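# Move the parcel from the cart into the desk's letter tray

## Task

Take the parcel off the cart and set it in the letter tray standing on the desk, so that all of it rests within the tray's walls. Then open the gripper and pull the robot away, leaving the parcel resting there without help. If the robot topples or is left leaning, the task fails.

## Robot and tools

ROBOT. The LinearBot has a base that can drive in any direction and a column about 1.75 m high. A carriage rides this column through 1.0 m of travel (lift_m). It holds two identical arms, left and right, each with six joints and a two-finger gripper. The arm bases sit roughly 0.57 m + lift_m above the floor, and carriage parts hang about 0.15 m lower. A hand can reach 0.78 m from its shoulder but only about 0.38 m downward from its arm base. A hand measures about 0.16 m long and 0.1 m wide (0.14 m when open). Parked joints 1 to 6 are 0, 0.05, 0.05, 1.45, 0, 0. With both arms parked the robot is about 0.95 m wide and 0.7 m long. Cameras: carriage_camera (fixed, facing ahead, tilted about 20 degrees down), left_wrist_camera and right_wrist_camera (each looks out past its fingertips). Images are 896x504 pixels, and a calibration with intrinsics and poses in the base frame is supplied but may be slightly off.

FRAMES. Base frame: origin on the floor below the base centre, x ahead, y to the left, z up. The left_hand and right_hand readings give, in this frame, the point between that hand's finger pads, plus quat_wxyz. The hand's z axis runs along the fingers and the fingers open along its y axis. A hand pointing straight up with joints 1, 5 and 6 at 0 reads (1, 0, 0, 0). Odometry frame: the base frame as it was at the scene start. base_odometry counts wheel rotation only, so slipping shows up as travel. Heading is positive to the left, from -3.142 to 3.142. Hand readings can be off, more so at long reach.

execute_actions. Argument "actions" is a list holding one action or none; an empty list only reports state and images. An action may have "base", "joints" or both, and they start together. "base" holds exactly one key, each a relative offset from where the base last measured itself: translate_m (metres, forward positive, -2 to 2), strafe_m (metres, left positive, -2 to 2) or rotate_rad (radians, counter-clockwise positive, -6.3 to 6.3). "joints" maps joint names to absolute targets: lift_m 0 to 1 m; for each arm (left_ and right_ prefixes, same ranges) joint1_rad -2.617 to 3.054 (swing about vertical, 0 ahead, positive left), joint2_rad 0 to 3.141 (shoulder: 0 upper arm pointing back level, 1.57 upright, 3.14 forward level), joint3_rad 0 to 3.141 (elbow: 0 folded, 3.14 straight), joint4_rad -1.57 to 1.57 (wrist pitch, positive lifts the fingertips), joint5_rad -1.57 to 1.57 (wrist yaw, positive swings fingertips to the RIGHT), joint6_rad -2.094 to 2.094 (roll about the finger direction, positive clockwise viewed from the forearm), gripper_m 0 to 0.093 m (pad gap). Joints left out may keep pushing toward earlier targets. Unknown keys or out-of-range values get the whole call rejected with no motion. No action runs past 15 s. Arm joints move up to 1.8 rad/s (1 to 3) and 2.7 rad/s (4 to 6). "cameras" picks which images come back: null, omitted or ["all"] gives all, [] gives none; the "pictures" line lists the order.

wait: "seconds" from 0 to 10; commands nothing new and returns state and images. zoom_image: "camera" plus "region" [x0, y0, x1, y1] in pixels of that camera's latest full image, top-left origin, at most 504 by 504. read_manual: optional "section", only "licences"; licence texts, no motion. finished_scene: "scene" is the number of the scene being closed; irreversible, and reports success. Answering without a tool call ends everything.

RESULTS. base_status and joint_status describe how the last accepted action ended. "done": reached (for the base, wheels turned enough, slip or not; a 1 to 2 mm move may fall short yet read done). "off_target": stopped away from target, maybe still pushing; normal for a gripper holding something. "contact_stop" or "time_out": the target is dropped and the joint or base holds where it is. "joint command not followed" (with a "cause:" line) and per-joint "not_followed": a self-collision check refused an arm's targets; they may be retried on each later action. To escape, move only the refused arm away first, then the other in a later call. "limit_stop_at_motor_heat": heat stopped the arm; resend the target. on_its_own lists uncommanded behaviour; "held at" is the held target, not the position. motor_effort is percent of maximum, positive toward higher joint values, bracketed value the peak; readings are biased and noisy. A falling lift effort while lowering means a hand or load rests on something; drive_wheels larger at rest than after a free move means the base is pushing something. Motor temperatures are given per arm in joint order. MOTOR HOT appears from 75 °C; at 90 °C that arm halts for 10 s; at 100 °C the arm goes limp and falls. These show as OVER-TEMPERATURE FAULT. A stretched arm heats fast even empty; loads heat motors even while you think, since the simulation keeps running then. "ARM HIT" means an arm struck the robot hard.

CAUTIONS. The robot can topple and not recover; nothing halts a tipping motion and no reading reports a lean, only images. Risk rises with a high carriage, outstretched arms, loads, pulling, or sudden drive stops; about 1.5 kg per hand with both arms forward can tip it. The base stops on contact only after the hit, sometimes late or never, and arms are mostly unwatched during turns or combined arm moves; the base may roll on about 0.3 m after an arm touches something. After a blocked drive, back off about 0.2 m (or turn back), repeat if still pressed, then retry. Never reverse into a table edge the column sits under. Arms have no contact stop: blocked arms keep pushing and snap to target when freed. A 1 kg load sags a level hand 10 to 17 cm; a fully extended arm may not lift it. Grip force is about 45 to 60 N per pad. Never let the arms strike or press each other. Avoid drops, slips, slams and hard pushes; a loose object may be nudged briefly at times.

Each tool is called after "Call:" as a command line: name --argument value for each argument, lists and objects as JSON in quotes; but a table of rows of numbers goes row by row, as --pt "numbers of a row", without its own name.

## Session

Call:
execute_actions --actions '[]' --cameras '["carriage_camera"]'

Scene clock: 0.00 s.
Motor temperatures (°C, as the motors report them): left_arm=[30 36 32 32 28 29] | right_arm=[30 30 30 30 28 30]
base_odometry: x=+0.000 y=+0.000 heading=+0.000 (m, m, rad; odometry frame)
base_status: not commanded
joint_positions: lift_m=+0.299 left_joint1_rad=+0.020 left_joint2_rad=+0.060 left_joint3_rad=+0.058 left_joint4_rad=+1.485 left_joint5_rad=+0.011 left_joint6_rad=+0.014 left_gripper_m=+0.095 right_joint1_rad=+0.016 right_joint2_rad=+0.053 right_joint3_rad=+0.053 right_joint4_rad=+1.445 right_joint5_rad=+0.025 right_joint6_rad=-0.023 right_gripper_m=+0.095
joint_status: not commanded
motor_effort: lift_m=+21 drive_wheels=-1 (%)
left_hand: x=+0.2870 y=+0.3350 z=+1.3334 quat_wxyz=(+0.999, +0.005, +0.044, +0.017) (m; base frame)
right_hand: x=+0.2961 y=-0.3401 z=+1.3309 quat_wxyz=(+0.998, +0.011, +0.063, -0.004) (m; base frame)
pictures: carriage_camera
camera_calibration (this result's frames):
carriage_camera: T_world_to_cam=[[0.0146519, -0.998107, 0.0597306, -0.083942], [-0.395401, -0.0606515, -0.916504, 1.26932], [0.918392, -0.010189, -0.395541, 0.371259], [0, 0, 0, 1]] pos_world=[0.162157, -0.00301448, 1.31519]
Images, in order (width x height): carriage_camera 896x504.

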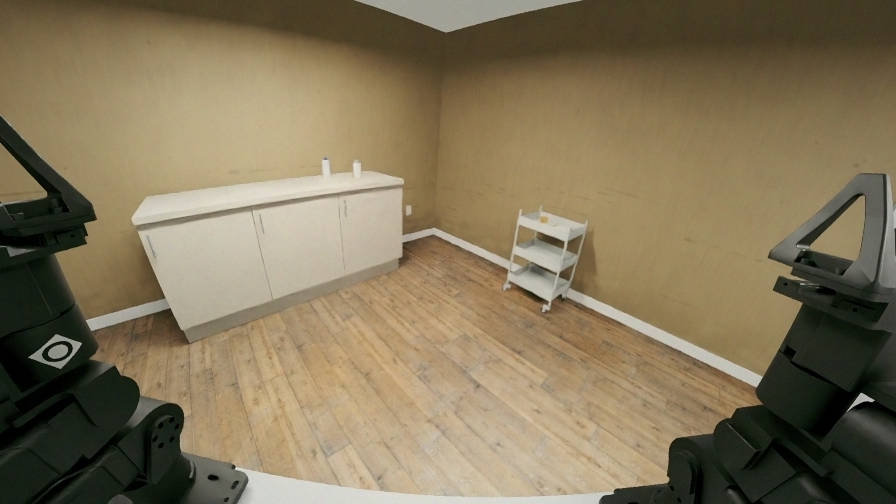

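Call:
execute_actions --actions '[{"base":{"rotate_rad":-0.3}}]' --cameras '[]'

Call:
execute_actions --actions '[{"base":{"translate_m":1.55},"joints":{"lift_m":0.4}}]' --cameras '[]'

Call:
execute_actions --actions '[{"base":{"rotate_rad":-0.6},"joints":{"left_joint1_rad":0.16,"left_joint2_rad":1.9,"left_joint3_rad":1.55,"left_joint4_rad":-1.2,"left_joint5_rad":0}}]' --cameras '["carriage_camera","left_wrist_camera"]'

Scene clock: 14.73 s.
Motor temperatures (°C, as the motors report them): left_arm=[30 36 33 32 28 29] | right_arm=[30 31 31 30 28 30]
base_odometry: x=+0.000 y=+0.000 heading=-0.300 (m, m, rad; odometry frame)
base_status: done
joint_positions: lift_m=+0.299 left_joint1_rad=+0.020 left_joint2_rad=+0.060 left_joint3_rad=+0.058 left_joint4_rad=+1.485 left_joint5_rad=+0.011 left_joint6_rad=+0.014 left_gripper_m=+0.095 right_joint1_rad=+0.016 right_joint2_rad=+0.053 right_joint3_rad=+0.053 right_joint4_rad=+1.445 right_joint5_rad=+0.025 right_joint6_rad=-0.023 right_gripper_m=+0.095
joint_status: not commanded
motor_effort: lift_m=+22(22) drive_wheels=-7(14) (%)
left_hand: x=+0.2870 y=+0.3350 z=+1.3334 quat_wxyz=(+0.999, +0.005, +0.044, +0.017) (m; base frame)
right_hand: x=+0.2961 y=-0.3401 z=+1.3309 quat_wxyz=(+0.998, +0.011, +0.063, -0.004) (m; base frame)
pictures: none
No camera images: the call's "cameras" was empty. Leave "cameras" out to get every camera's image.

Scene clock: 20.10 s.
Motor temperatures (°C, as the motors report them): left_arm=[30 36 34 32 28 29] | right_arm=[30 31 31 30 28 30]
base_odometry: x=+1.480 y=-0.461 heading=-0.301 (m, m, rad; odometry frame)
base_status: done
joint_positions: lift_m=+0.400 left_joint1_rad=+0.020 left_joint2_rad=+0.060 left_joint3_rad=+0.058 left_joint4_rad=+1.485 left_joint5_rad=+0.011 left_joint6_rad=+0.014 left_gripper_m=+0.095 right_joint1_rad=+0.016 right_joint2_rad=+0.053 right_joint3_rad=+0.053 right_joint4_rad=+1.445 right_joint5_rad=+0.025 right_joint6_rad=-0.023 right_gripper_m=+0.095
joint_status: all done
motor_effort: lift_m=+24(30) drive_wheels=-9(24) (%)
left_hand: x=+0.2870 y=+0.3350 z=+1.4338 quat_wxyz=(+0.999, +0.005, +0.044, +0.017) (m; base frame)
right_hand: x=+0.2961 y=-0.3401 z=+1.4313 quat_wxyz=(+0.998, +0.011, +0.063, -0.004) (m; base frame)
pictures: none
No camera images: the call's "cameras" was empty. Leave "cameras" out to get every camera's image.

Scene clock: 22.27 s.
Motor temperatures (°C, as the motors report them): left_arm=[30 36 34 32 28 29] | right_arm=[30 31 31 30 28 30]
base_odometry: x=+1.480 y=-0.461 heading=-0.901 (m, m, rad; odometry frame)
base_status: done
joint_positions: lift_m=+0.400 left_joint1_rad=+0.152 left_joint2_rad=+1.906 left_joint3_rad=+1.522 left_joint4_rad=-1.189 left_joint5_rad=+0.003 left_joint6_rad=+0.014 left_gripper_m=+0.095 right_joint1_rad=+0.016 right_joint2_rad=+0.053 right_joint3_rad=+0.053 right_joint4_rad=+1.443 right_joint5_rad=+0.025 right_joint6_rad=-0.023 right_gripper_m=+0.095
joint_status: all done
motor_effort: lift_m=+24(24) drive_wheels=+10(18) (%)
left_hand: x=+0.6158 y=+0.3897 z=+1.0808 quat_wxyz=(-0.001, -0.069, +0.998, -0.002) (m; base frame)
right_hand: x=+0.2966 y=-0.3401 z=+1.4312 quat_wxyz=(+0.998, +0.011, +0.064, -0.004) (m; base frame)
pictures: carriage_camera, left_wrist_camera
camera_calibration (this result's frames):
carriage_camera: T_world_to_cam=[[0.0146519, -0.998107, 0.0597306, -0.0899382], [-0.395401, -0.0606515, -0.916504, 1.36132], [0.918392, -0.010189, -0.395541, 0.410967], [0, 0, 0, 1]] pos_world=[0.162157, -0.00301448, 1.41558]
left_wrist_camera: T_world_to_cam=[[0.181031, -0.982795, 0.0366232, 0.235917], [-0.753031, -0.114564, 0.647935, -0.185599], [-0.632591, -0.144875, -0.760815, 1.38957], [0, 0, 0, 1]] pos_world=[0.696563, 0.411909, 1.16883]
Images, in order (width x height): carriage_camera 896x504, left_wrist_camera 896x504.

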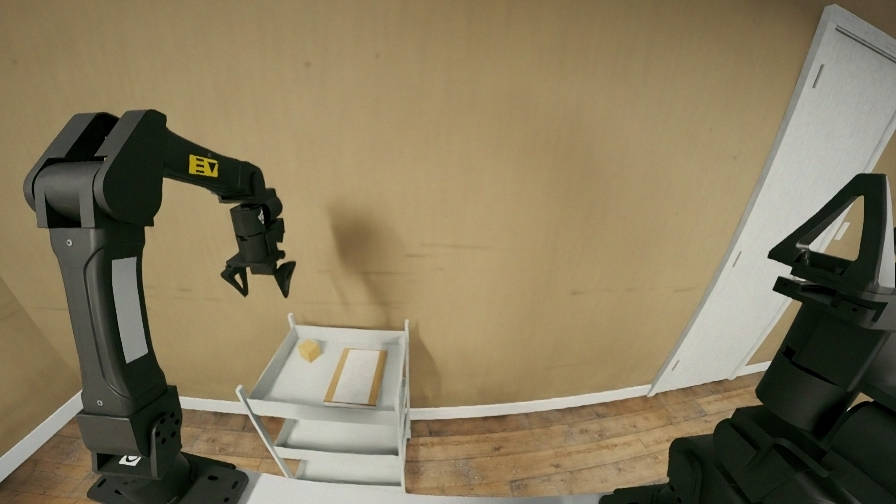

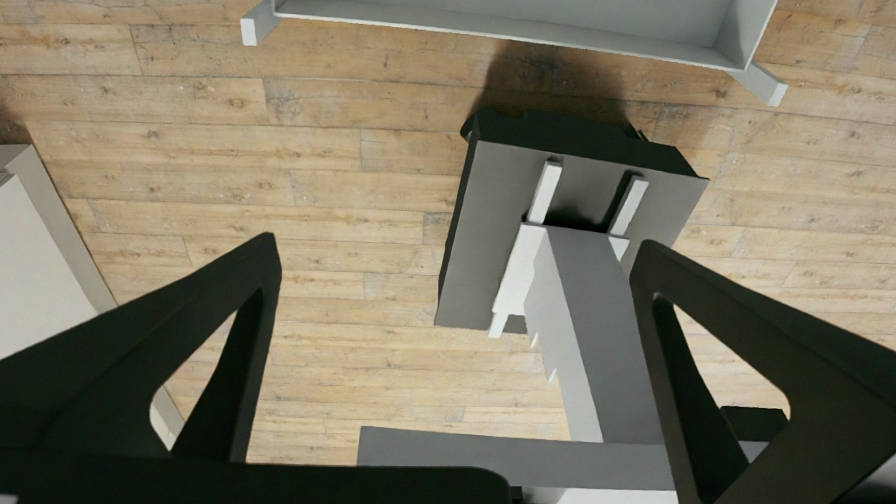

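Call:
zoom_image --camera "carriage_camera" --region '[230, 300, 430, 430]'

Region (230, 300, 430, 430) of carriage_camera's 896x504 image, scaled by 2.520, with more detail than that image has; it fills the top 328 rows of this view, and the rest is white.

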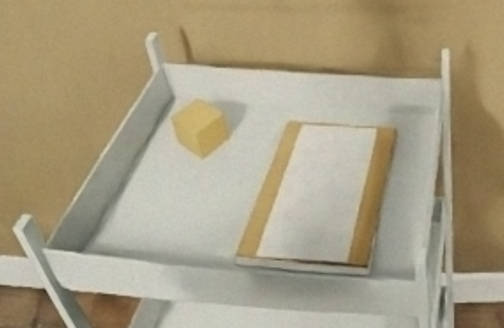

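Call:
execute_actions --actions '[{"base":{"translate_m":0.15},"joints":{"lift_m":0.2,"left_joint1_rad":0.32,"left_joint2_rad":2.3,"left_joint3_rad":2.02,"left_joint4_rad":-1.27}}]' --cameras '["carriage_camera","left_wrist_camera"]'

Scene clock: 38.73 s.
Motor temperatures (°C, as the motors report them): left_arm=[30 40 36 32 28 29] | right_arm=[30 31 32 30 28 30]
base_odometry: x=+1.573 y=-0.579 heading=-0.903 (m, m, rad; odometry frame)
base_status: done
joint_positions: lift_m=+0.200 left_joint1_rad=+0.328 left_joint2_rad=+2.309 left_joint3_rad=+2.003 left_joint4_rad=-1.266 left_joint5_rad=+0.002 left_joint6_rad=+0.014 left_gripper_m=+0.095 right_joint1_rad=+0.016 right_joint2_rad=+0.053 right_joint3_rad=+0.053 right_joint4_rad=+1.442 right_joint5_rad=+0.025 right_joint6_rad=-0.023 right_gripper_m=+0.095
joint_status: all done
motor_effort: lift_m=+18(18) drive_wheels=-10(16) (%)
left_hand: x=+0.6892 y=+0.4808 z=+0.8467 quat_wxyz=(-0.001, -0.156, +0.988, -0.001) (m; base frame)
right_hand: x=+0.2969 y=-0.3401 z=+1.2318 quat_wxyz=(+0.998, +0.011, +0.064, -0.004) (m; base frame)
pictures: carriage_camera, left_wrist_camera
camera_calibration (this result's frames):
carriage_camera: T_world_to_cam=[[0.0146519, -0.998107, 0.0597306, -0.0780287], [-0.395401, -0.0606515, -0.916504, 1.17858], [0.918392, -0.010189, -0.395541, 0.332101], [0, 0, 0, 1]] pos_world=[0.162157, -0.00301448, 1.21619]
left_wrist_camera: T_world_to_cam=[[0.35053, -0.935893, 0.035122, 0.182701], [-0.72143, -0.245911, 0.647354, 0.0736015], [-0.597217, -0.252255, -0.76138, 1.2988], [0, 0, 0, 1]] pos_world=[0.764723, 0.516717, 0.934819]
Images, in order (width x height): carriage_camera 896x504, left_wrist_camera 896x504.

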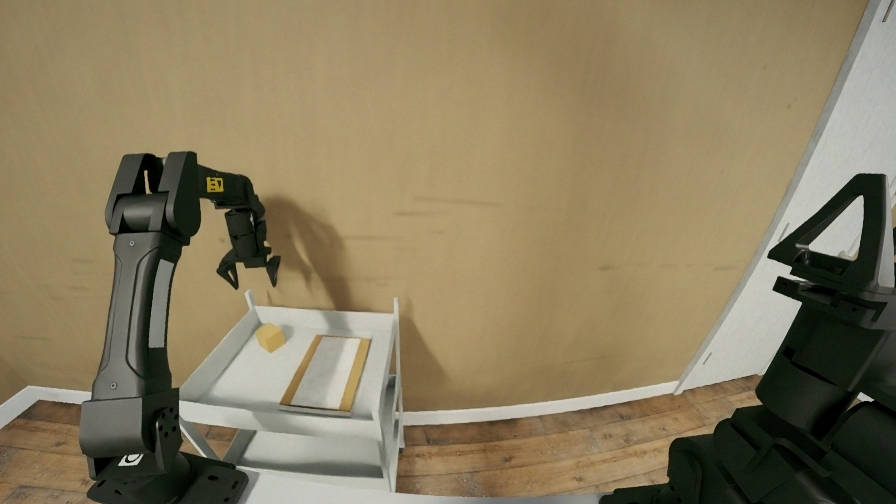

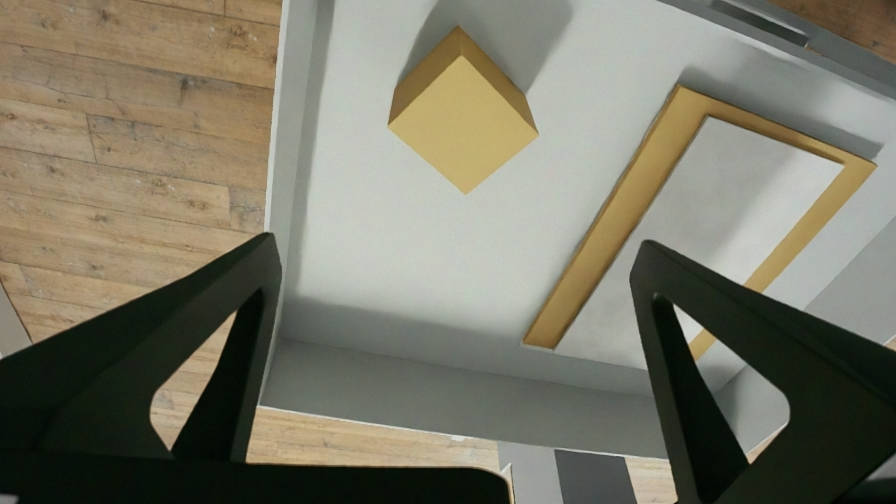

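Call:
execute_actions --actions '[{"base":{"translate_m":-0.026},"joints":{"lift_m":0.1,"left_joint1_rad":0.29,"left_joint6_rad":0.76}}]' --cameras '["carriage_camera","left_wrist_camera"]'

Scene clock: 47.33 s.
Motor temperatures (°C, as the motors report them): left_arm=[30 43 36 32 28 29] | right_arm=[30 31 32 30 28 30]
base_odometry: x=+1.556 y=-0.559 heading=-0.903 (m, m, rad; odometry frame)
base_status: done
joint_positions: lift_m=+0.100 left_joint1_rad=+0.290 left_joint2_rad=+2.305 left_joint3_rad=+2.005 left_joint4_rad=-1.267 left_joint5_rad=+0.002 left_joint6_rad=+0.750 left_gripper_m=+0.095 right_joint1_rad=+0.016 right_joint2_rad=+0.053 right_joint3_rad=+0.053 right_joint4_rad=+1.443 right_joint5_rad=+0.025 right_joint6_rad=-0.023 right_gripper_m=+0.095
joint_status: all done
motor_effort: lift_m=+18(17) drive_wheels=+4(15) (%)
left_hand: x=+0.6947 y=+0.4644 z=+0.7490 quat_wxyz=(+0.002, +0.228, +0.974, +0.000) (m; base frame)
right_hand: x=+0.2967 y=-0.3401 z=+1.1318 quat_wxyz=(+0.998, +0.011, +0.064, -0.004) (m; base frame)
pictures: carriage_camera, left_wrist_camera
camera_calibration (this result's frames):
carriage_camera: T_world_to_cam=[[0.0146519, -0.998107, 0.0597306, -0.0720551], [-0.395401, -0.0606515, -0.916504, 1.08692], [0.918392, -0.010189, -0.395541, 0.292543], [0, 0, 0, 1]] pos_world=[0.162157, -0.00301448, 1.11619]
left_wrist_camera: T_world_to_cam=[[-0.404423, -0.913986, 0.0327313, 0.684935], [-0.691207, 0.328891, 0.643478, -0.148234], [-0.598895, 0.237613, -0.764764, 0.999833], [0, 0, 0, 1]] pos_world=[0.773338, 0.4372, 0.837604]
Images, in order (width x height): carriage_camera 896x504, left_wrist_camera 896x504.

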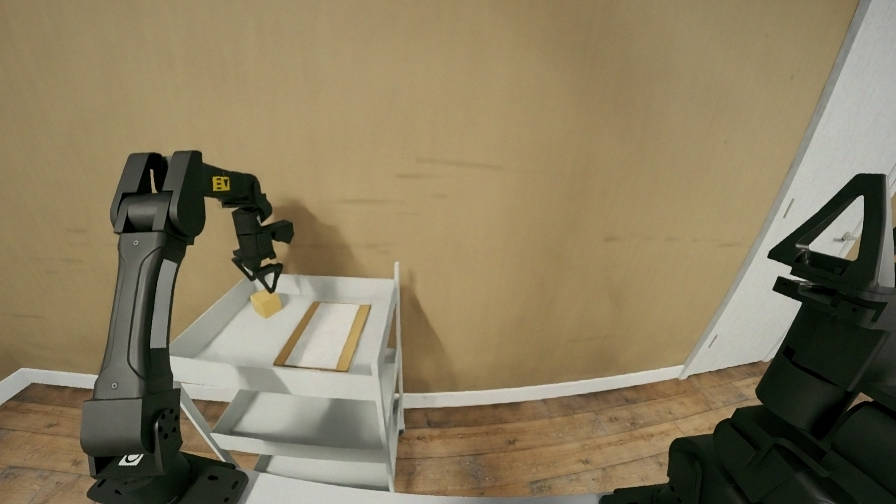

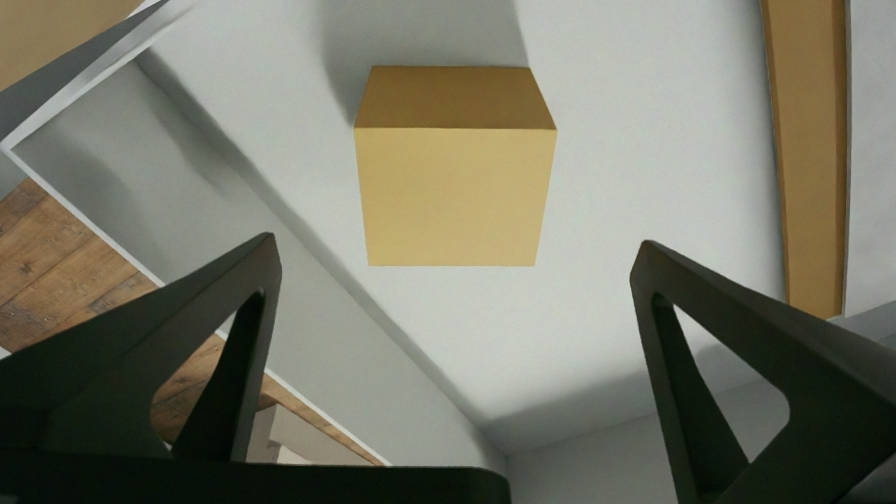

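Call:
execute_actions --actions '[{"joints":{"lift_m":0.04}}]' --cameras '["left_wrist_camera"]'

Call:
execute_actions --actions '[{"joints":{"left_gripper_m":0.03}}]' --cameras '["left_wrist_camera"]'

Scene clock: 54.43 s.
Motor temperatures (°C, as the motors report them): left_arm=[30 45 37 32 28 29] | right_arm=[30 32 33 30 28 30]
base_odometry: x=+1.556 y=-0.559 heading=-0.903 (m, m, rad; odometry frame)
base_status: not commanded
joint_positions: lift_m=+0.040 left_joint1_rad=+0.290 left_joint2_rad=+2.306 left_joint3_rad=+2.005 left_joint4_rad=-1.268 left_joint5_rad=+0.002 left_joint6_rad=+0.750 left_gripper_m=+0.095 right_joint1_rad=+0.016 right_joint2_rad=+0.053 right_joint3_rad=+0.053 right_joint4_rad=+1.443 right_joint5_rad=+0.025 right_joint6_rad=-0.023 right_gripper_m=+0.095
joint_status: all done
motor_effort: lift_m=+19(19) drive_wheels=-1(4) (%)
left_hand: x=+0.6945 y=+0.4644 z=+0.6883 quat_wxyz=(+0.001, +0.228, +0.974, -0.001) (m; base frame)
right_hand: x=+0.2967 y=-0.3401 z=+1.0718 quat_wxyz=(+0.998, +0.011, +0.064, -0.004) (m; base frame)
pictures: left_wrist_camera
camera_calibration (this result's frames):
left_wrist_camera: T_world_to_cam=[[-0.404362, -0.913968, 0.0339683, 0.685894], [-0.690029, 0.329242, 0.644561, -0.111022], [-0.600292, 0.237197, -0.763798, 0.953825], [0, 0, 0, 1]] pos_world=[0.773315, 0.437193, 0.776791]
Images, in order (width x height): left_wrist_camera 896x504.

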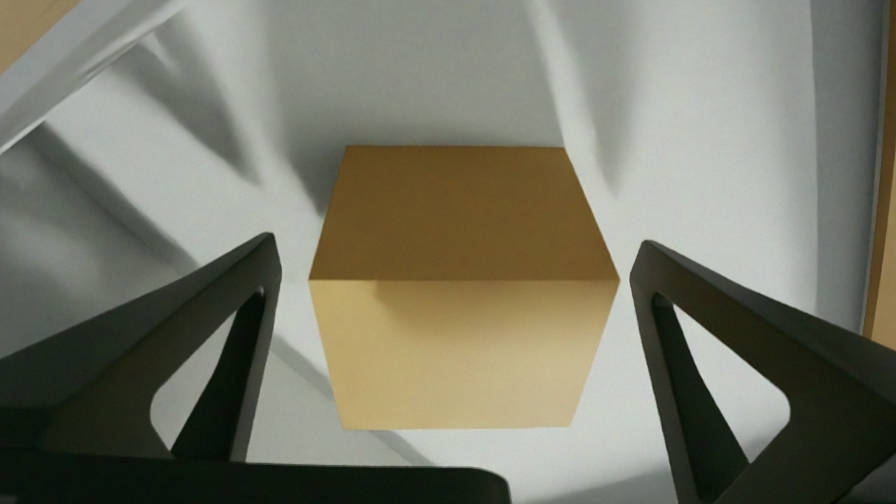

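Scene clock: 55.07 s.
Motor temperatures (°C, as the motors report them): left_arm=[30 46 37 32 28 29] | right_arm=[30 32 33 30 28 30]
base_odometry: x=+1.556 y=-0.559 heading=-0.903 (m, m, rad; odometry frame)
base_status: not commanded
joint_positions: lift_m=+0.040 left_joint1_rad=+0.290 left_joint2_rad=+2.306 left_joint3_rad=+2.005 left_joint4_rad=-1.268 left_joint5_rad=+0.002 left_joint6_rad=+0.751 left_gripper_m=+0.055 right_joint1_rad=+0.016 right_joint2_rad=+0.053 right_joint3_rad=+0.053 right_joint4_rad=+1.443 right_joint5_rad=+0.025 right_joint6_rad=-0.023 right_gripper_m=+0.095
joint_status: left_gripper_m off_target (ended at +0.055, target +0.030)
motor_effort: lift_m=+19(19) drive_wheels=+4(4) (%)
left_hand: x=+0.6945 y=+0.4644 z=+0.6883 quat_wxyz=(+0.001, +0.229, +0.974, +0.000) (m; base frame)
right_hand: x=+0.2967 y=-0.3401 z=+1.0718 quat_wxyz=(+0.998, +0.011, +0.064, -0.004) (m; base frame)
pictures: left_wrist_camera
camera_calibration (this result's frames):
left_wrist_camera: T_world_to_cam=[[-0.405055, -0.913672, 0.0336768, 0.686488], [-0.689709, 0.329531, 0.644757, -0.111547], [-0.600193, 0.237935, -0.763646, 0.953283], [0, 0, 0, 1]] pos_world=[0.773285, 0.437164, 0.776772]
Images, in order (width x height): left_wrist_camera 896x504.

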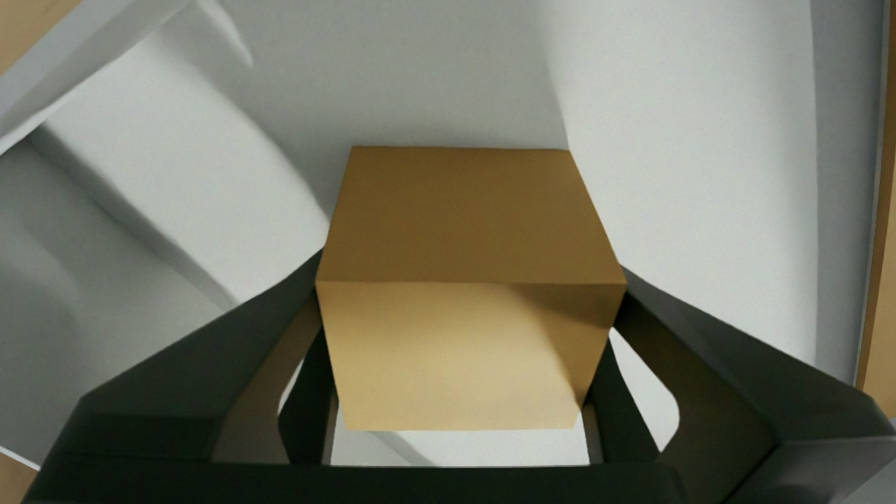

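Call:
execute_actions --actions '[{"joints":{"lift_m":0.28}}]' --cameras '[]'

Call:
execute_actions --actions '[{"base":{"translate_m":-0.6},"joints":{"lift_m":0.42,"left_joint1_rad":0,"left_joint6_rad":0,"left_joint2_rad":1.9,"left_joint3_rad":1.55,"left_joint4_rad":-1.2}}]' --cameras '[]'

Call:
execute_actions --actions '[{"base":{"rotate_rad":-1.5}}]' --cameras '["carriage_camera"]'

Scene clock: 63.33 s.
Motor temperatures (°C, as the motors report them): left_arm=[30 48 37 32 28 29] | right_arm=[30 32 33 30 28 30]
base_odometry: x=+1.556 y=-0.559 heading=-0.903 (m, m, rad; odometry frame)
base_status: not commanded
joint_positions: lift_m=+0.280 left_joint1_rad=+0.290 left_joint2_rad=+2.298 left_joint3_rad=+2.005 left_joint4_rad=-1.268 left_joint5_rad=+0.002 left_joint6_rad=+0.751 left_gripper_m=+0.055 right_joint1_rad=+0.016 right_joint2_rad=+0.053 right_joint3_rad=+0.053 right_joint4_rad=+1.443 right_joint5_rad=+0.025 right_joint6_rad=-0.023 right_gripper_m=+0.095
joint_status: all done
motor_effort: lift_m=+24(28) drive_wheels=+4(4) (%)
left_hand: x=+0.6949 y=+0.4645 z=+0.9313 quat_wxyz=(+0.004, +0.229, +0.974, +0.002) (m; base frame)
right_hand: x=+0.2967 y=-0.3401 z=+1.3112 quat_wxyz=(+0.998, +0.011, +0.064, -0.004) (m; base frame)
pictures: none
No camera images: the call's "cameras" was empty. Leave "cameras" out to get every camera's image.

Scene clock: 66.70 s.
Motor temperatures (°C, as the motors report them): left_arm=[30 48 37 32 28 29] | right_arm=[30 32 33 30 28 30]
base_odometry: x=+1.185 y=-0.087 heading=-0.904 (m, m, rad; odometry frame)
base_status: done
joint_positions: lift_m=+0.420 left_joint1_rad=-0.008 left_joint2_rad=+1.892 left_joint3_rad=+1.571 left_joint4_rad=-1.196 left_joint5_rad=+0.005 left_joint6_rad=+0.010 left_gripper_m=+0.055 right_joint1_rad=+0.016 right_joint2_rad=+0.053 right_joint3_rad=+0.053 right_joint4_rad=+1.443 right_joint5_rad=+0.025 right_joint6_rad=-0.023 right_gripper_m=+0.095
joint_status: all done
motor_effort: lift_m=+25(30) drive_wheels=-8(23) (%)
left_hand: x=+0.6320 y=+0.3326 z=+1.1179 quat_wxyz=(+0.027, +0.009, +1.000, -0.002) (m; base frame)
right_hand: x=+0.2967 y=-0.3401 z=+1.4511 quat_wxyz=(+0.998, +0.011, +0.064, -0.004) (m; base frame)
pictures: none
No camera images: the call's "cameras" was empty. Leave "cameras" out to get every camera's image.

Scene clock: 69.73 s.
Motor temperatures (°C, as the motors report them): left_arm=[30 47 37 32 28 29] | right_arm=[30 32 33 30 28 30]
base_odometry: x=+1.185 y=-0.087 heading=-2.404 (m, m, rad; odometry frame)
base_status: done
joint_positions: lift_m=+0.420 left_joint1_rad=-0.002 left_joint2_rad=+1.895 left_joint3_rad=+1.571 left_joint4_rad=-1.197 left_joint5_rad=+0.005 left_joint6_rad=+0.010 left_gripper_m=+0.055 right_joint1_rad=+0.016 right_joint2_rad=+0.053 right_joint3_rad=+0.053 right_joint4_rad=+1.443 right_joint5_rad=+0.025 right_joint6_rad=-0.023 right_gripper_m=+0.095
joint_status: not commanded
motor_effort: lift_m=+25(25) drive_wheels=+9(19) (%)
left_hand: x=+0.6317 y=+0.3348 z=+1.1169 quat_wxyz=(+0.025, +0.006, +1.000, -0.002) (m; base frame)
right_hand: x=+0.2967 y=-0.3401 z=+1.4511 quat_wxyz=(+0.998, +0.011, +0.064, -0.004) (m; base frame)
pictures: carriage_camera
camera_calibration (this result's frames):
carriage_camera: T_world_to_cam=[[0.0146519, -0.998107, 0.0597306, -0.0911289], [-0.395401, -0.0606515, -0.916504, 1.37959], [0.918392, -0.010189, -0.395541, 0.418851], [0, 0, 0, 1]] pos_world=[0.162157, -0.00301448, 1.43552]
Images, in order (width x height): carriage_camera 896x504.

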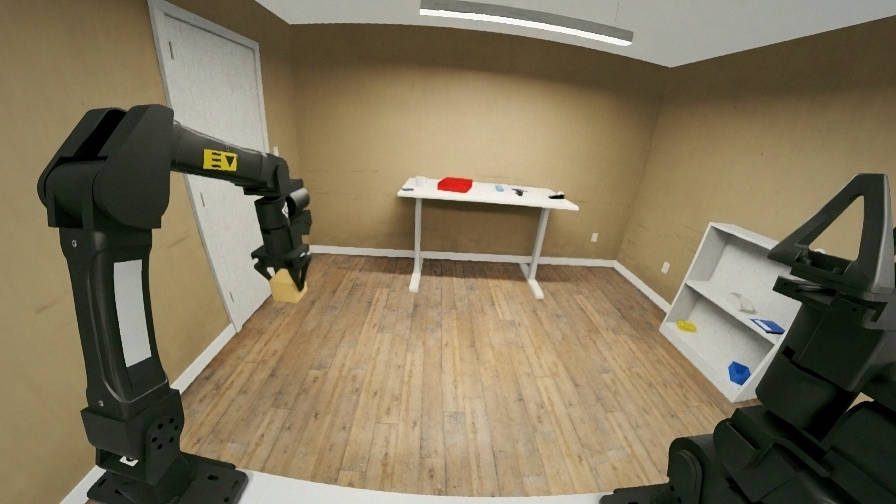

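Call:
execute_actions --actions '[{"base":{"rotate_rad":-0.16}}]' --cameras '[]'

Call:
execute_actions --actions '[{"base":{"translate_m":1.8},"joints":{"lift_m":0.68}}]' --cameras '["carriage_camera","left_wrist_camera"]'

Scene clock: 80.77 s.
Motor temperatures (°C, as the motors report them): left_arm=[30 46 36 32 28 29] | right_arm=[30 32 33 30 28 30]
base_odometry: x=+1.185 y=-0.087 heading=-2.563 (m, m, rad; odometry frame)
base_status: done
joint_positions: lift_m=+0.420 left_joint1_rad=-0.001 left_joint2_rad=+1.895 left_joint3_rad=+1.571 left_joint4_rad=-1.197 left_joint5_rad=+0.005 left_joint6_rad=+0.010 left_gripper_m=+0.055 right_joint1_rad=+0.016 right_joint2_rad=+0.053 right_joint3_rad=+0.053 right_joint4_rad=+1.443 right_joint5_rad=+0.025 right_joint6_rad=-0.023 right_gripper_m=+0.095
joint_status: not commanded
motor_effort: lift_m=+25(25) drive_wheels=+10(19) (%)
left_hand: x=+0.6316 y=+0.3351 z=+1.1169 quat_wxyz=(+0.025, +0.006, +1.000, -0.002) (m; base frame)
right_hand: x=+0.2967 y=-0.3401 z=+1.4511 quat_wxyz=(+0.998, +0.011, +0.064, -0.004) (m; base frame)
pictures: none
No camera images: the call's "cameras" was empty. Leave "cameras" out to get every camera's image.

Scene clock: 86.67 s.
Motor temperatures (°C, as the motors report them): left_arm=[30 46 36 32 28 29] | right_arm=[30 32 33 30 28 30]
base_odometry: x=-0.324 y=-1.068 heading=-2.565 (m, m, rad; odometry frame)
base_status: done
joint_positions: lift_m=+0.680 left_joint1_rad=-0.001 left_joint2_rad=+1.900 left_joint3_rad=+1.561 left_joint4_rad=-1.199 left_joint5_rad=+0.005 left_joint6_rad=+0.010 left_gripper_m=+0.055 right_joint1_rad=+0.016 right_joint2_rad=+0.053 right_joint3_rad=+0.053 right_joint4_rad=+1.443 right_joint5_rad=+0.025 right_joint6_rad=-0.023 right_gripper_m=+0.095
joint_status: all done
motor_effort: lift_m=+24(29) drive_wheels=-9(23) (%)
left_hand: x=+0.6283 y=+0.3351 z=+1.3726 quat_wxyz=(+0.016, +0.006, +1.000, -0.002) (m; base frame)
right_hand: x=+0.2965 y=-0.3401 z=+1.7112 quat_wxyz=(+0.998, +0.011, +0.064, -0.004) (m; base frame)
pictures: carriage_camera, left_wrist_camera
camera_calibration (this result's frames):
carriage_camera: T_world_to_cam=[[0.0146519, -0.998107, 0.0597306, -0.106663], [-0.395401, -0.0606515, -0.916504, 1.61795], [0.918392, -0.010189, -0.395541, 0.521721], [0, 0, 0, 1]] pos_world=[0.162157, -0.00301448, 1.69559]
left_wrist_camera: T_world_to_cam=[[0.0312643, -0.998753, 0.038916, 0.265627], [-0.783715, -0.000331199, 0.62112, -0.353721], [-0.620333, -0.0499179, -0.782748, 1.60215], [0, 0, 0, 1]] pos_world=[0.708347, 0.345155, 1.46345]
Images, in order (width x height): carriage_camera 896x504, left_wrist_camera 896x504.

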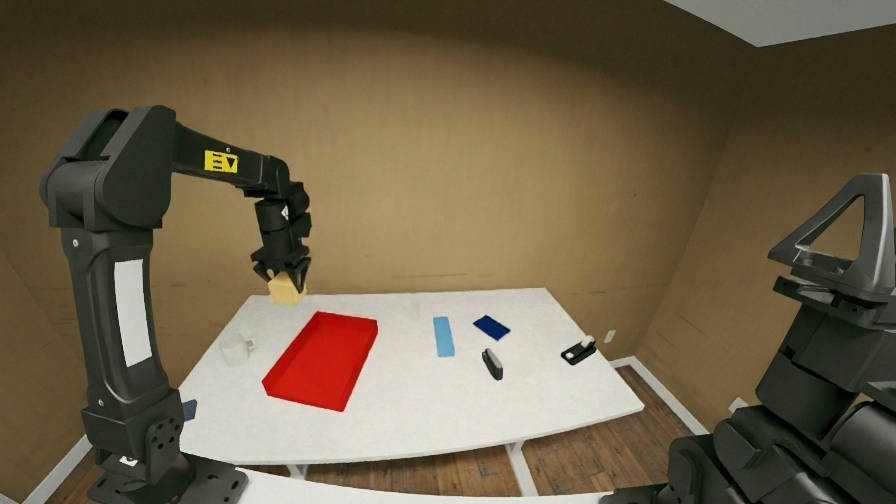

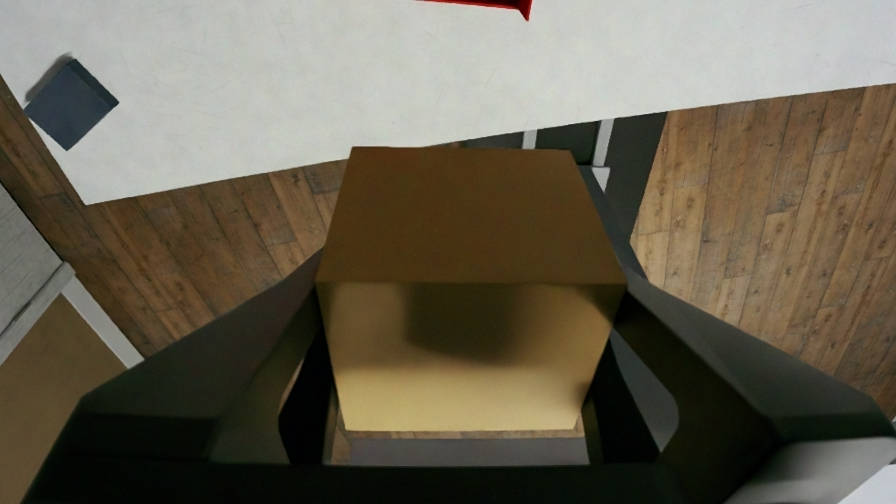

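Call:
execute_actions --actions '[{"joints":{"lift_m":0.64,"left_joint1_rad":0.09,"left_joint2_rad":2.63,"left_joint3_rad":1.87,"left_joint4_rad":-0.8,"left_joint6_rad":0.3}}]' --cameras '["carriage_camera","left_wrist_camera"]'

Call:
execute_actions --actions '[{"joints":{"lift_m":0.58}}]' --cameras '["carriage_camera","left_wrist_camera"]'

Scene clock: 103.40 s.
Motor temperatures (°C, as the motors report them): left_arm=[30 46 36 32 28 29] | right_arm=[30 32 34 30 28 30]
base_odometry: x=-0.324 y=-1.068 heading=-2.565 (m, m, rad; odometry frame)
base_status: not commanded
joint_positions: lift_m=+0.640 left_joint1_rad=+0.095 left_joint2_rad=+2.642 left_joint3_rad=+1.864 left_joint4_rad=-0.799 left_joint5_rad=+0.003 left_joint6_rad=+0.290 left_gripper_m=+0.055 right_joint1_rad=+0.016 right_joint2_rad=+0.053 right_joint3_rad=+0.053 right_joint4_rad=+1.443 right_joint5_rad=+0.025 right_joint6_rad=-0.023 right_gripper_m=+0.095
joint_status: all done
motor_effort: lift_m=+19(19) drive_wheels=-8(9) (%)
left_hand: x=+0.7288 y=+0.3801 z=+1.1052 quat_wxyz=(-0.003, +0.097, +0.995, -0.002) (m; base frame)
right_hand: x=+0.2965 y=-0.3401 z=+1.6718 quat_wxyz=(+0.998, +0.011, +0.064, -0.004) (m; base frame)
pictures: carriage_camera, left_wrist_camera
camera_calibration (this result's frames):
carriage_camera: T_world_to_cam=[[0.0146519, -0.998107, 0.0597306, -0.104308], [-0.395401, -0.0606515, -0.916504, 1.58181], [0.918392, -0.010189, -0.395541, 0.506124], [0, 0, 0, 1]] pos_world=[0.162157, -0.00301448, 1.65616]
left_wrist_camera: T_world_to_cam=[[-0.150088, -0.987968, 0.0373332, 0.447648], [-0.747192, 0.138077, 0.650107, -0.220158], [-0.647439, 0.0696781, -0.758925, 1.40545], [0, 0, 0, 1]] pos_world=[0.812632, 0.374731, 1.19305]
Images, in order (width x height): carriage_camera 896x504, left_wrist_camera 896x504.

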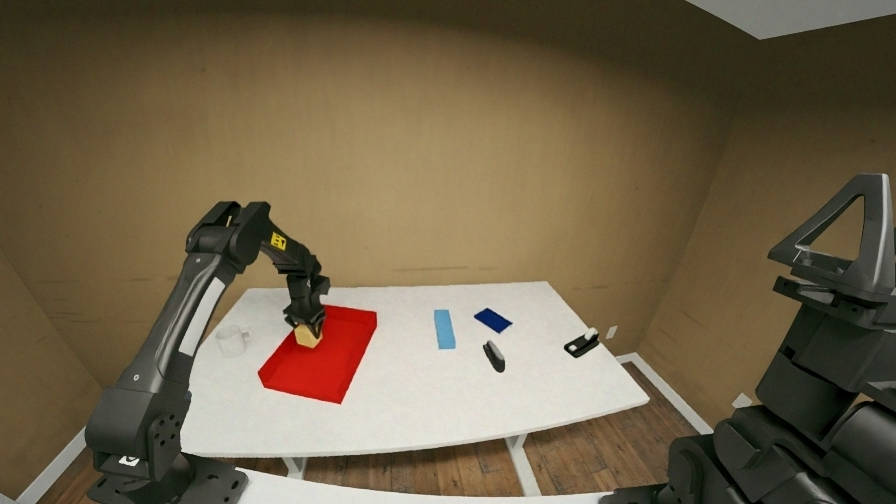

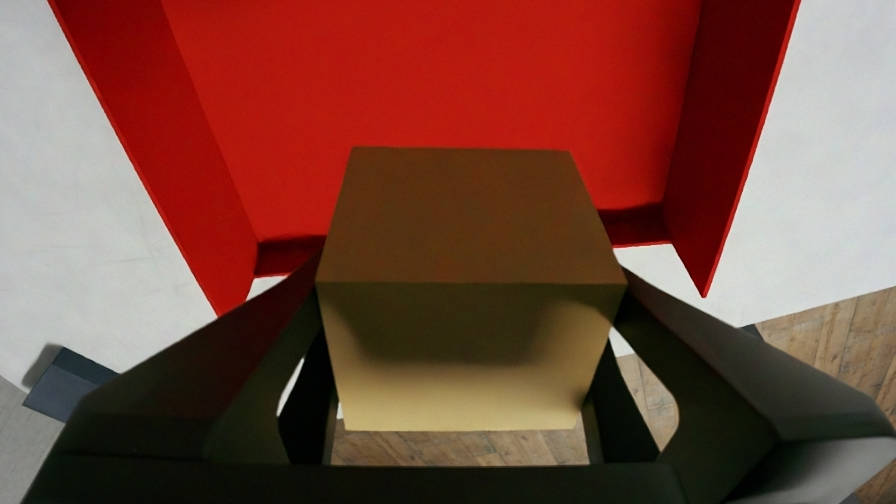

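Scene clock: 104.17 s.
Motor temperatures (°C, as the motors report them): left_arm=[30 47 36 32 28 29] | right_arm=[30 32 34 30 28 30]
base_odometry: x=-0.324 y=-1.068 heading=-2.565 (m, m, rad; odometry frame)
base_status: not commanded
joint_positions: lift_m=+0.580 left_joint1_rad=+0.095 left_joint2_rad=+2.640 left_joint3_rad=+1.864 left_joint4_rad=-0.799 left_joint5_rad=+0.003 left_joint6_rad=+0.290 left_gripper_m=+0.055 right_joint1_rad=+0.016 right_joint2_rad=+0.053 right_joint3_rad=+0.053 right_joint4_rad=+1.443 right_joint5_rad=+0.025 right_joint6_rad=-0.023 right_gripper_m=+0.095
joint_status: all done
motor_effort: lift_m=+19(17) drive_wheels=-8(8) (%)
left_hand: x=+0.7293 y=+0.3801 z=+1.0464 quat_wxyz=(-0.002, +0.097, +0.995, -0.002) (m; base frame)
right_hand: x=+0.2965 y=-0.3401 z=+1.6118 quat_wxyz=(+0.998, +0.011, +0.064, -0.004) (m; base frame)
pictures: carriage_camera, left_wrist_camera
camera_calibration (this result's frames):
carriage_camera: T_world_to_cam=[[0.0146519, -0.998107, 0.0597306, -0.100723], [-0.395401, -0.0606515, -0.916504, 1.52681], [0.918392, -0.010189, -0.395541, 0.482388], [0, 0, 0, 1]] pos_world=[0.162157, -0.00301448, 1.59615]
left_wrist_camera: T_world_to_cam=[[-0.150158, -0.987974, 0.03687, 0.450498], [-0.748425, 0.137959, 0.648711, -0.179172], [-0.645997, 0.0698151, -0.760141, 1.36129], [0, 0, 0, 1]] pos_world=[0.812938, 0.37476, 1.13439]
Images, in order (width x height): carriage_camera 896x504, left_wrist_camera 896x504.

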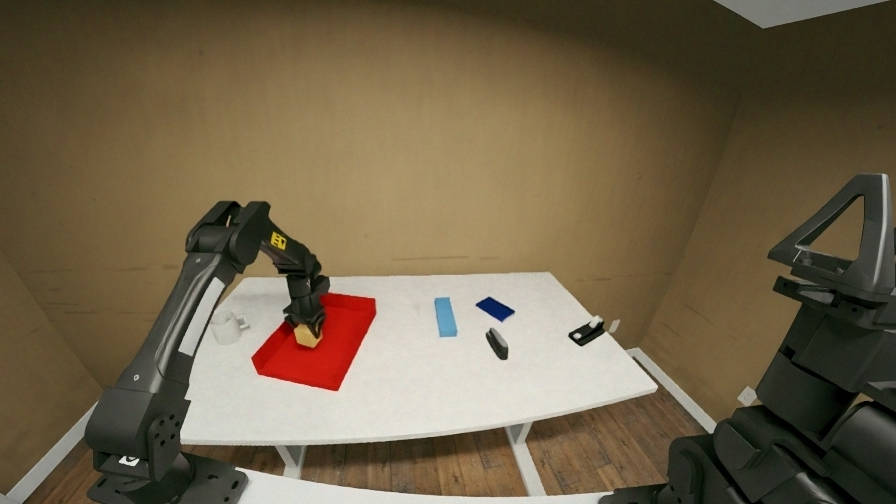

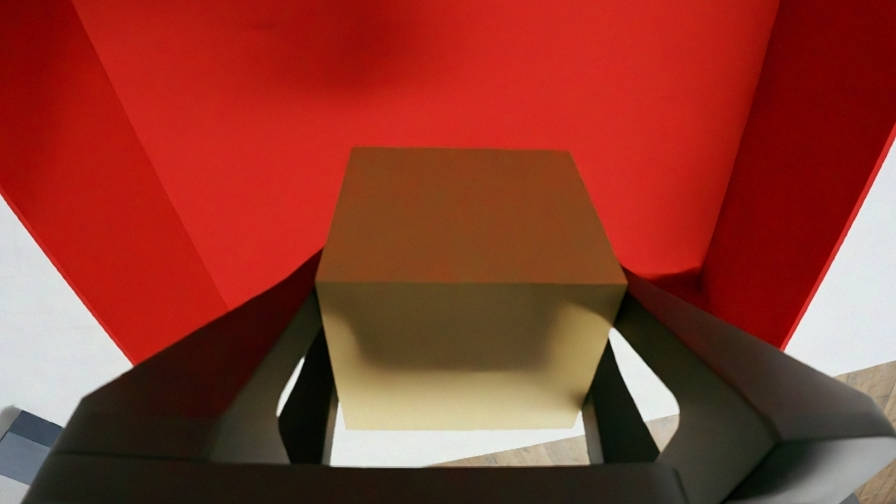

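Call:
execute_actions --actions '[{"joints":{"lift_m":0.54}}]' --cameras '["carriage_camera","left_wrist_camera"]'

Scene clock: 110.67 s.
Motor temperatures (°C, as the motors report them): left_arm=[30 49 36 32 28 29] | right_arm=[30 32 34 30 28 30]
base_odometry: x=-0.324 y=-1.068 heading=-2.565 (m, m, rad; odometry frame)
base_status: not commanded
joint_positions: lift_m=+0.540 left_joint1_rad=+0.095 left_joint2_rad=+2.639 left_joint3_rad=+1.864 left_joint4_rad=-0.800 left_joint5_rad=+0.003 left_joint6_rad=+0.290 left_gripper_m=+0.055 right_joint1_rad=+0.016 right_joint2_rad=+0.053 right_joint3_rad=+0.053 right_joint4_rad=+1.443 right_joint5_rad=+0.025 right_joint6_rad=-0.023 right_gripper_m=+0.095
joint_status: all done
motor_effort: lift_m=+19(19) drive_wheels=-8(8) (%)
left_hand: x=+0.7294 y=+0.3801 z=+1.0067 quat_wxyz=(-0.002, +0.097, +0.995, -0.002) (m; base frame)
right_hand: x=+0.2965 y=-0.3401 z=+1.5717 quat_wxyz=(+0.998, +0.011, +0.064, -0.004) (m; base frame)
pictures: carriage_camera, left_wrist_camera
camera_calibration (this result's frames):
carriage_camera: T_world_to_cam=[[0.0146519, -0.998107, 0.0597306, -0.098332], [-0.395401, -0.0606515, -0.916504, 1.49011], [0.918392, -0.010189, -0.395541, 0.466551], [0, 0, 0, 1]] pos_world=[0.162157, -0.00301448, 1.55611]
left_wrist_camera: T_world_to_cam=[[-0.150172, -0.987976, 0.0367773, 0.452088], [-0.748672, 0.137936, 0.648432, -0.152881], [-0.645708, 0.0698425, -0.760384, 1.3312], [0, 0, 0, 1]] pos_world=[0.812999, 0.374766, 1.09473]
Images, in order (width x height): carriage_camera 896x504, left_wrist_camera 896x504.

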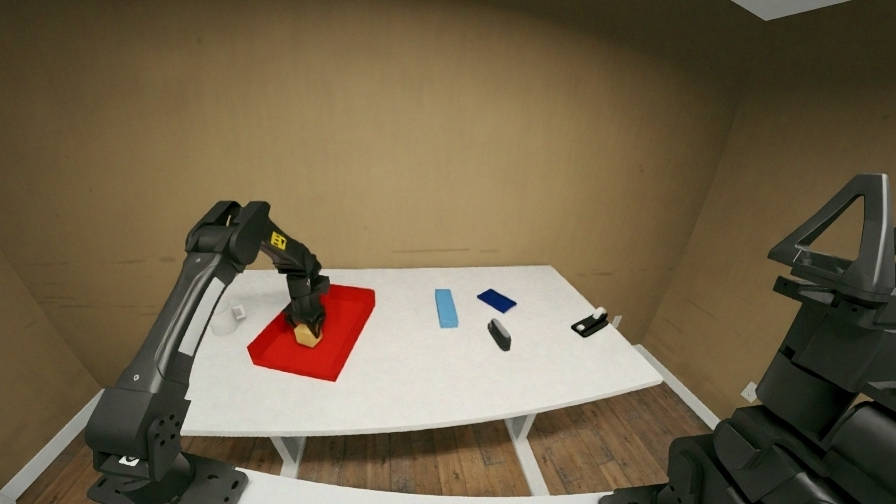

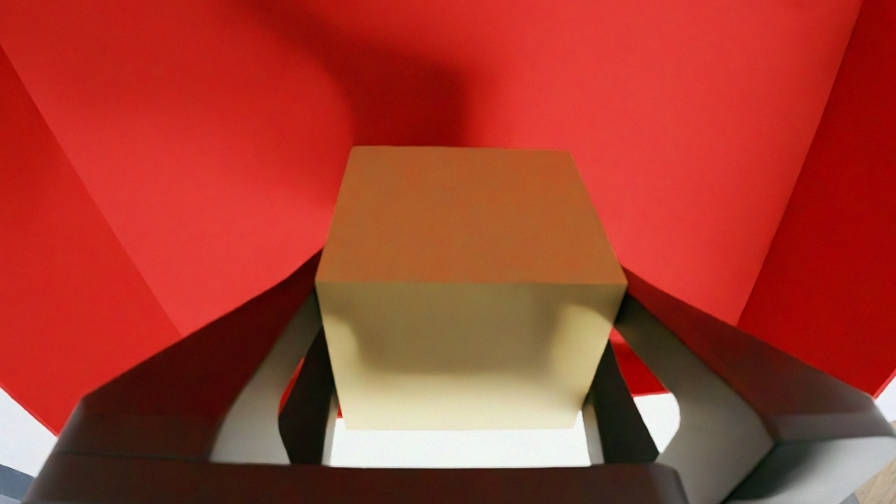

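Call:
execute_actions --actions '[{"joints":{"lift_m":0.524}}]' --cameras '["left_wrist_camera"]'

Scene clock: 114.00 s.
Motor temperatures (°C, as the motors report them): left_arm=[30 50 36 32 28 29] | right_arm=[30 32 34 30 28 30]
base_odometry: x=-0.324 y=-1.068 heading=-2.565 (m, m, rad; odometry frame)
base_status: not commanded
joint_positions: lift_m=+0.524 left_joint1_rad=+0.095 left_joint2_rad=+2.637 left_joint3_rad=+1.864 left_joint4_rad=-0.800 left_joint5_rad=+0.003 left_joint6_rad=+0.290 left_gripper_m=+0.055 right_joint1_rad=+0.016 right_joint2_rad=+0.053 right_joint3_rad=+0.053 right_joint4_rad=+1.444 right_joint5_rad=+0.025 right_joint6_rad=-0.023 right_gripper_m=+0.095
joint_status: all done
motor_effort: lift_m=+19(18) drive_wheels=-8(8) (%)
left_hand: x=+0.7299 y=+0.3802 z=+0.9918 quat_wxyz=(+0.000, +0.097, +0.995, -0.001) (m; base frame)
right_hand: x=+0.2964 y=-0.3401 z=+1.5558 quat_wxyz=(+0.998, +0.011, +0.064, -0.004) (m; base frame)
pictures: left_wrist_camera
camera_calibration (this result's frames):
left_wrist_camera: T_world_to_cam=[[-0.150256, -0.987983, 0.0362213, 0.45339], [-0.750147, 0.137796, 0.646754, -0.13999], [-0.643974, 0.0700072, -0.761838, 1.32032], [0, 0, 0, 1]] pos_world=[0.813361, 0.3748, 1.07998]
Images, in order (width x height): left_wrist_camera 896x504.

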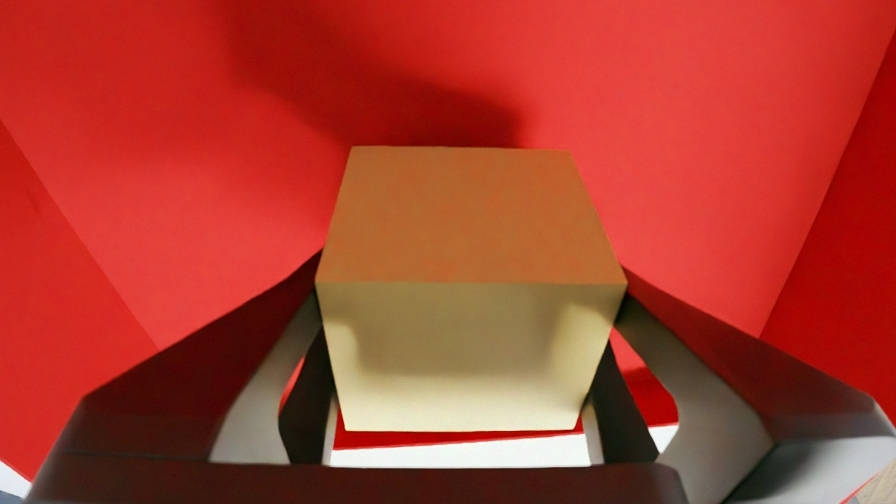

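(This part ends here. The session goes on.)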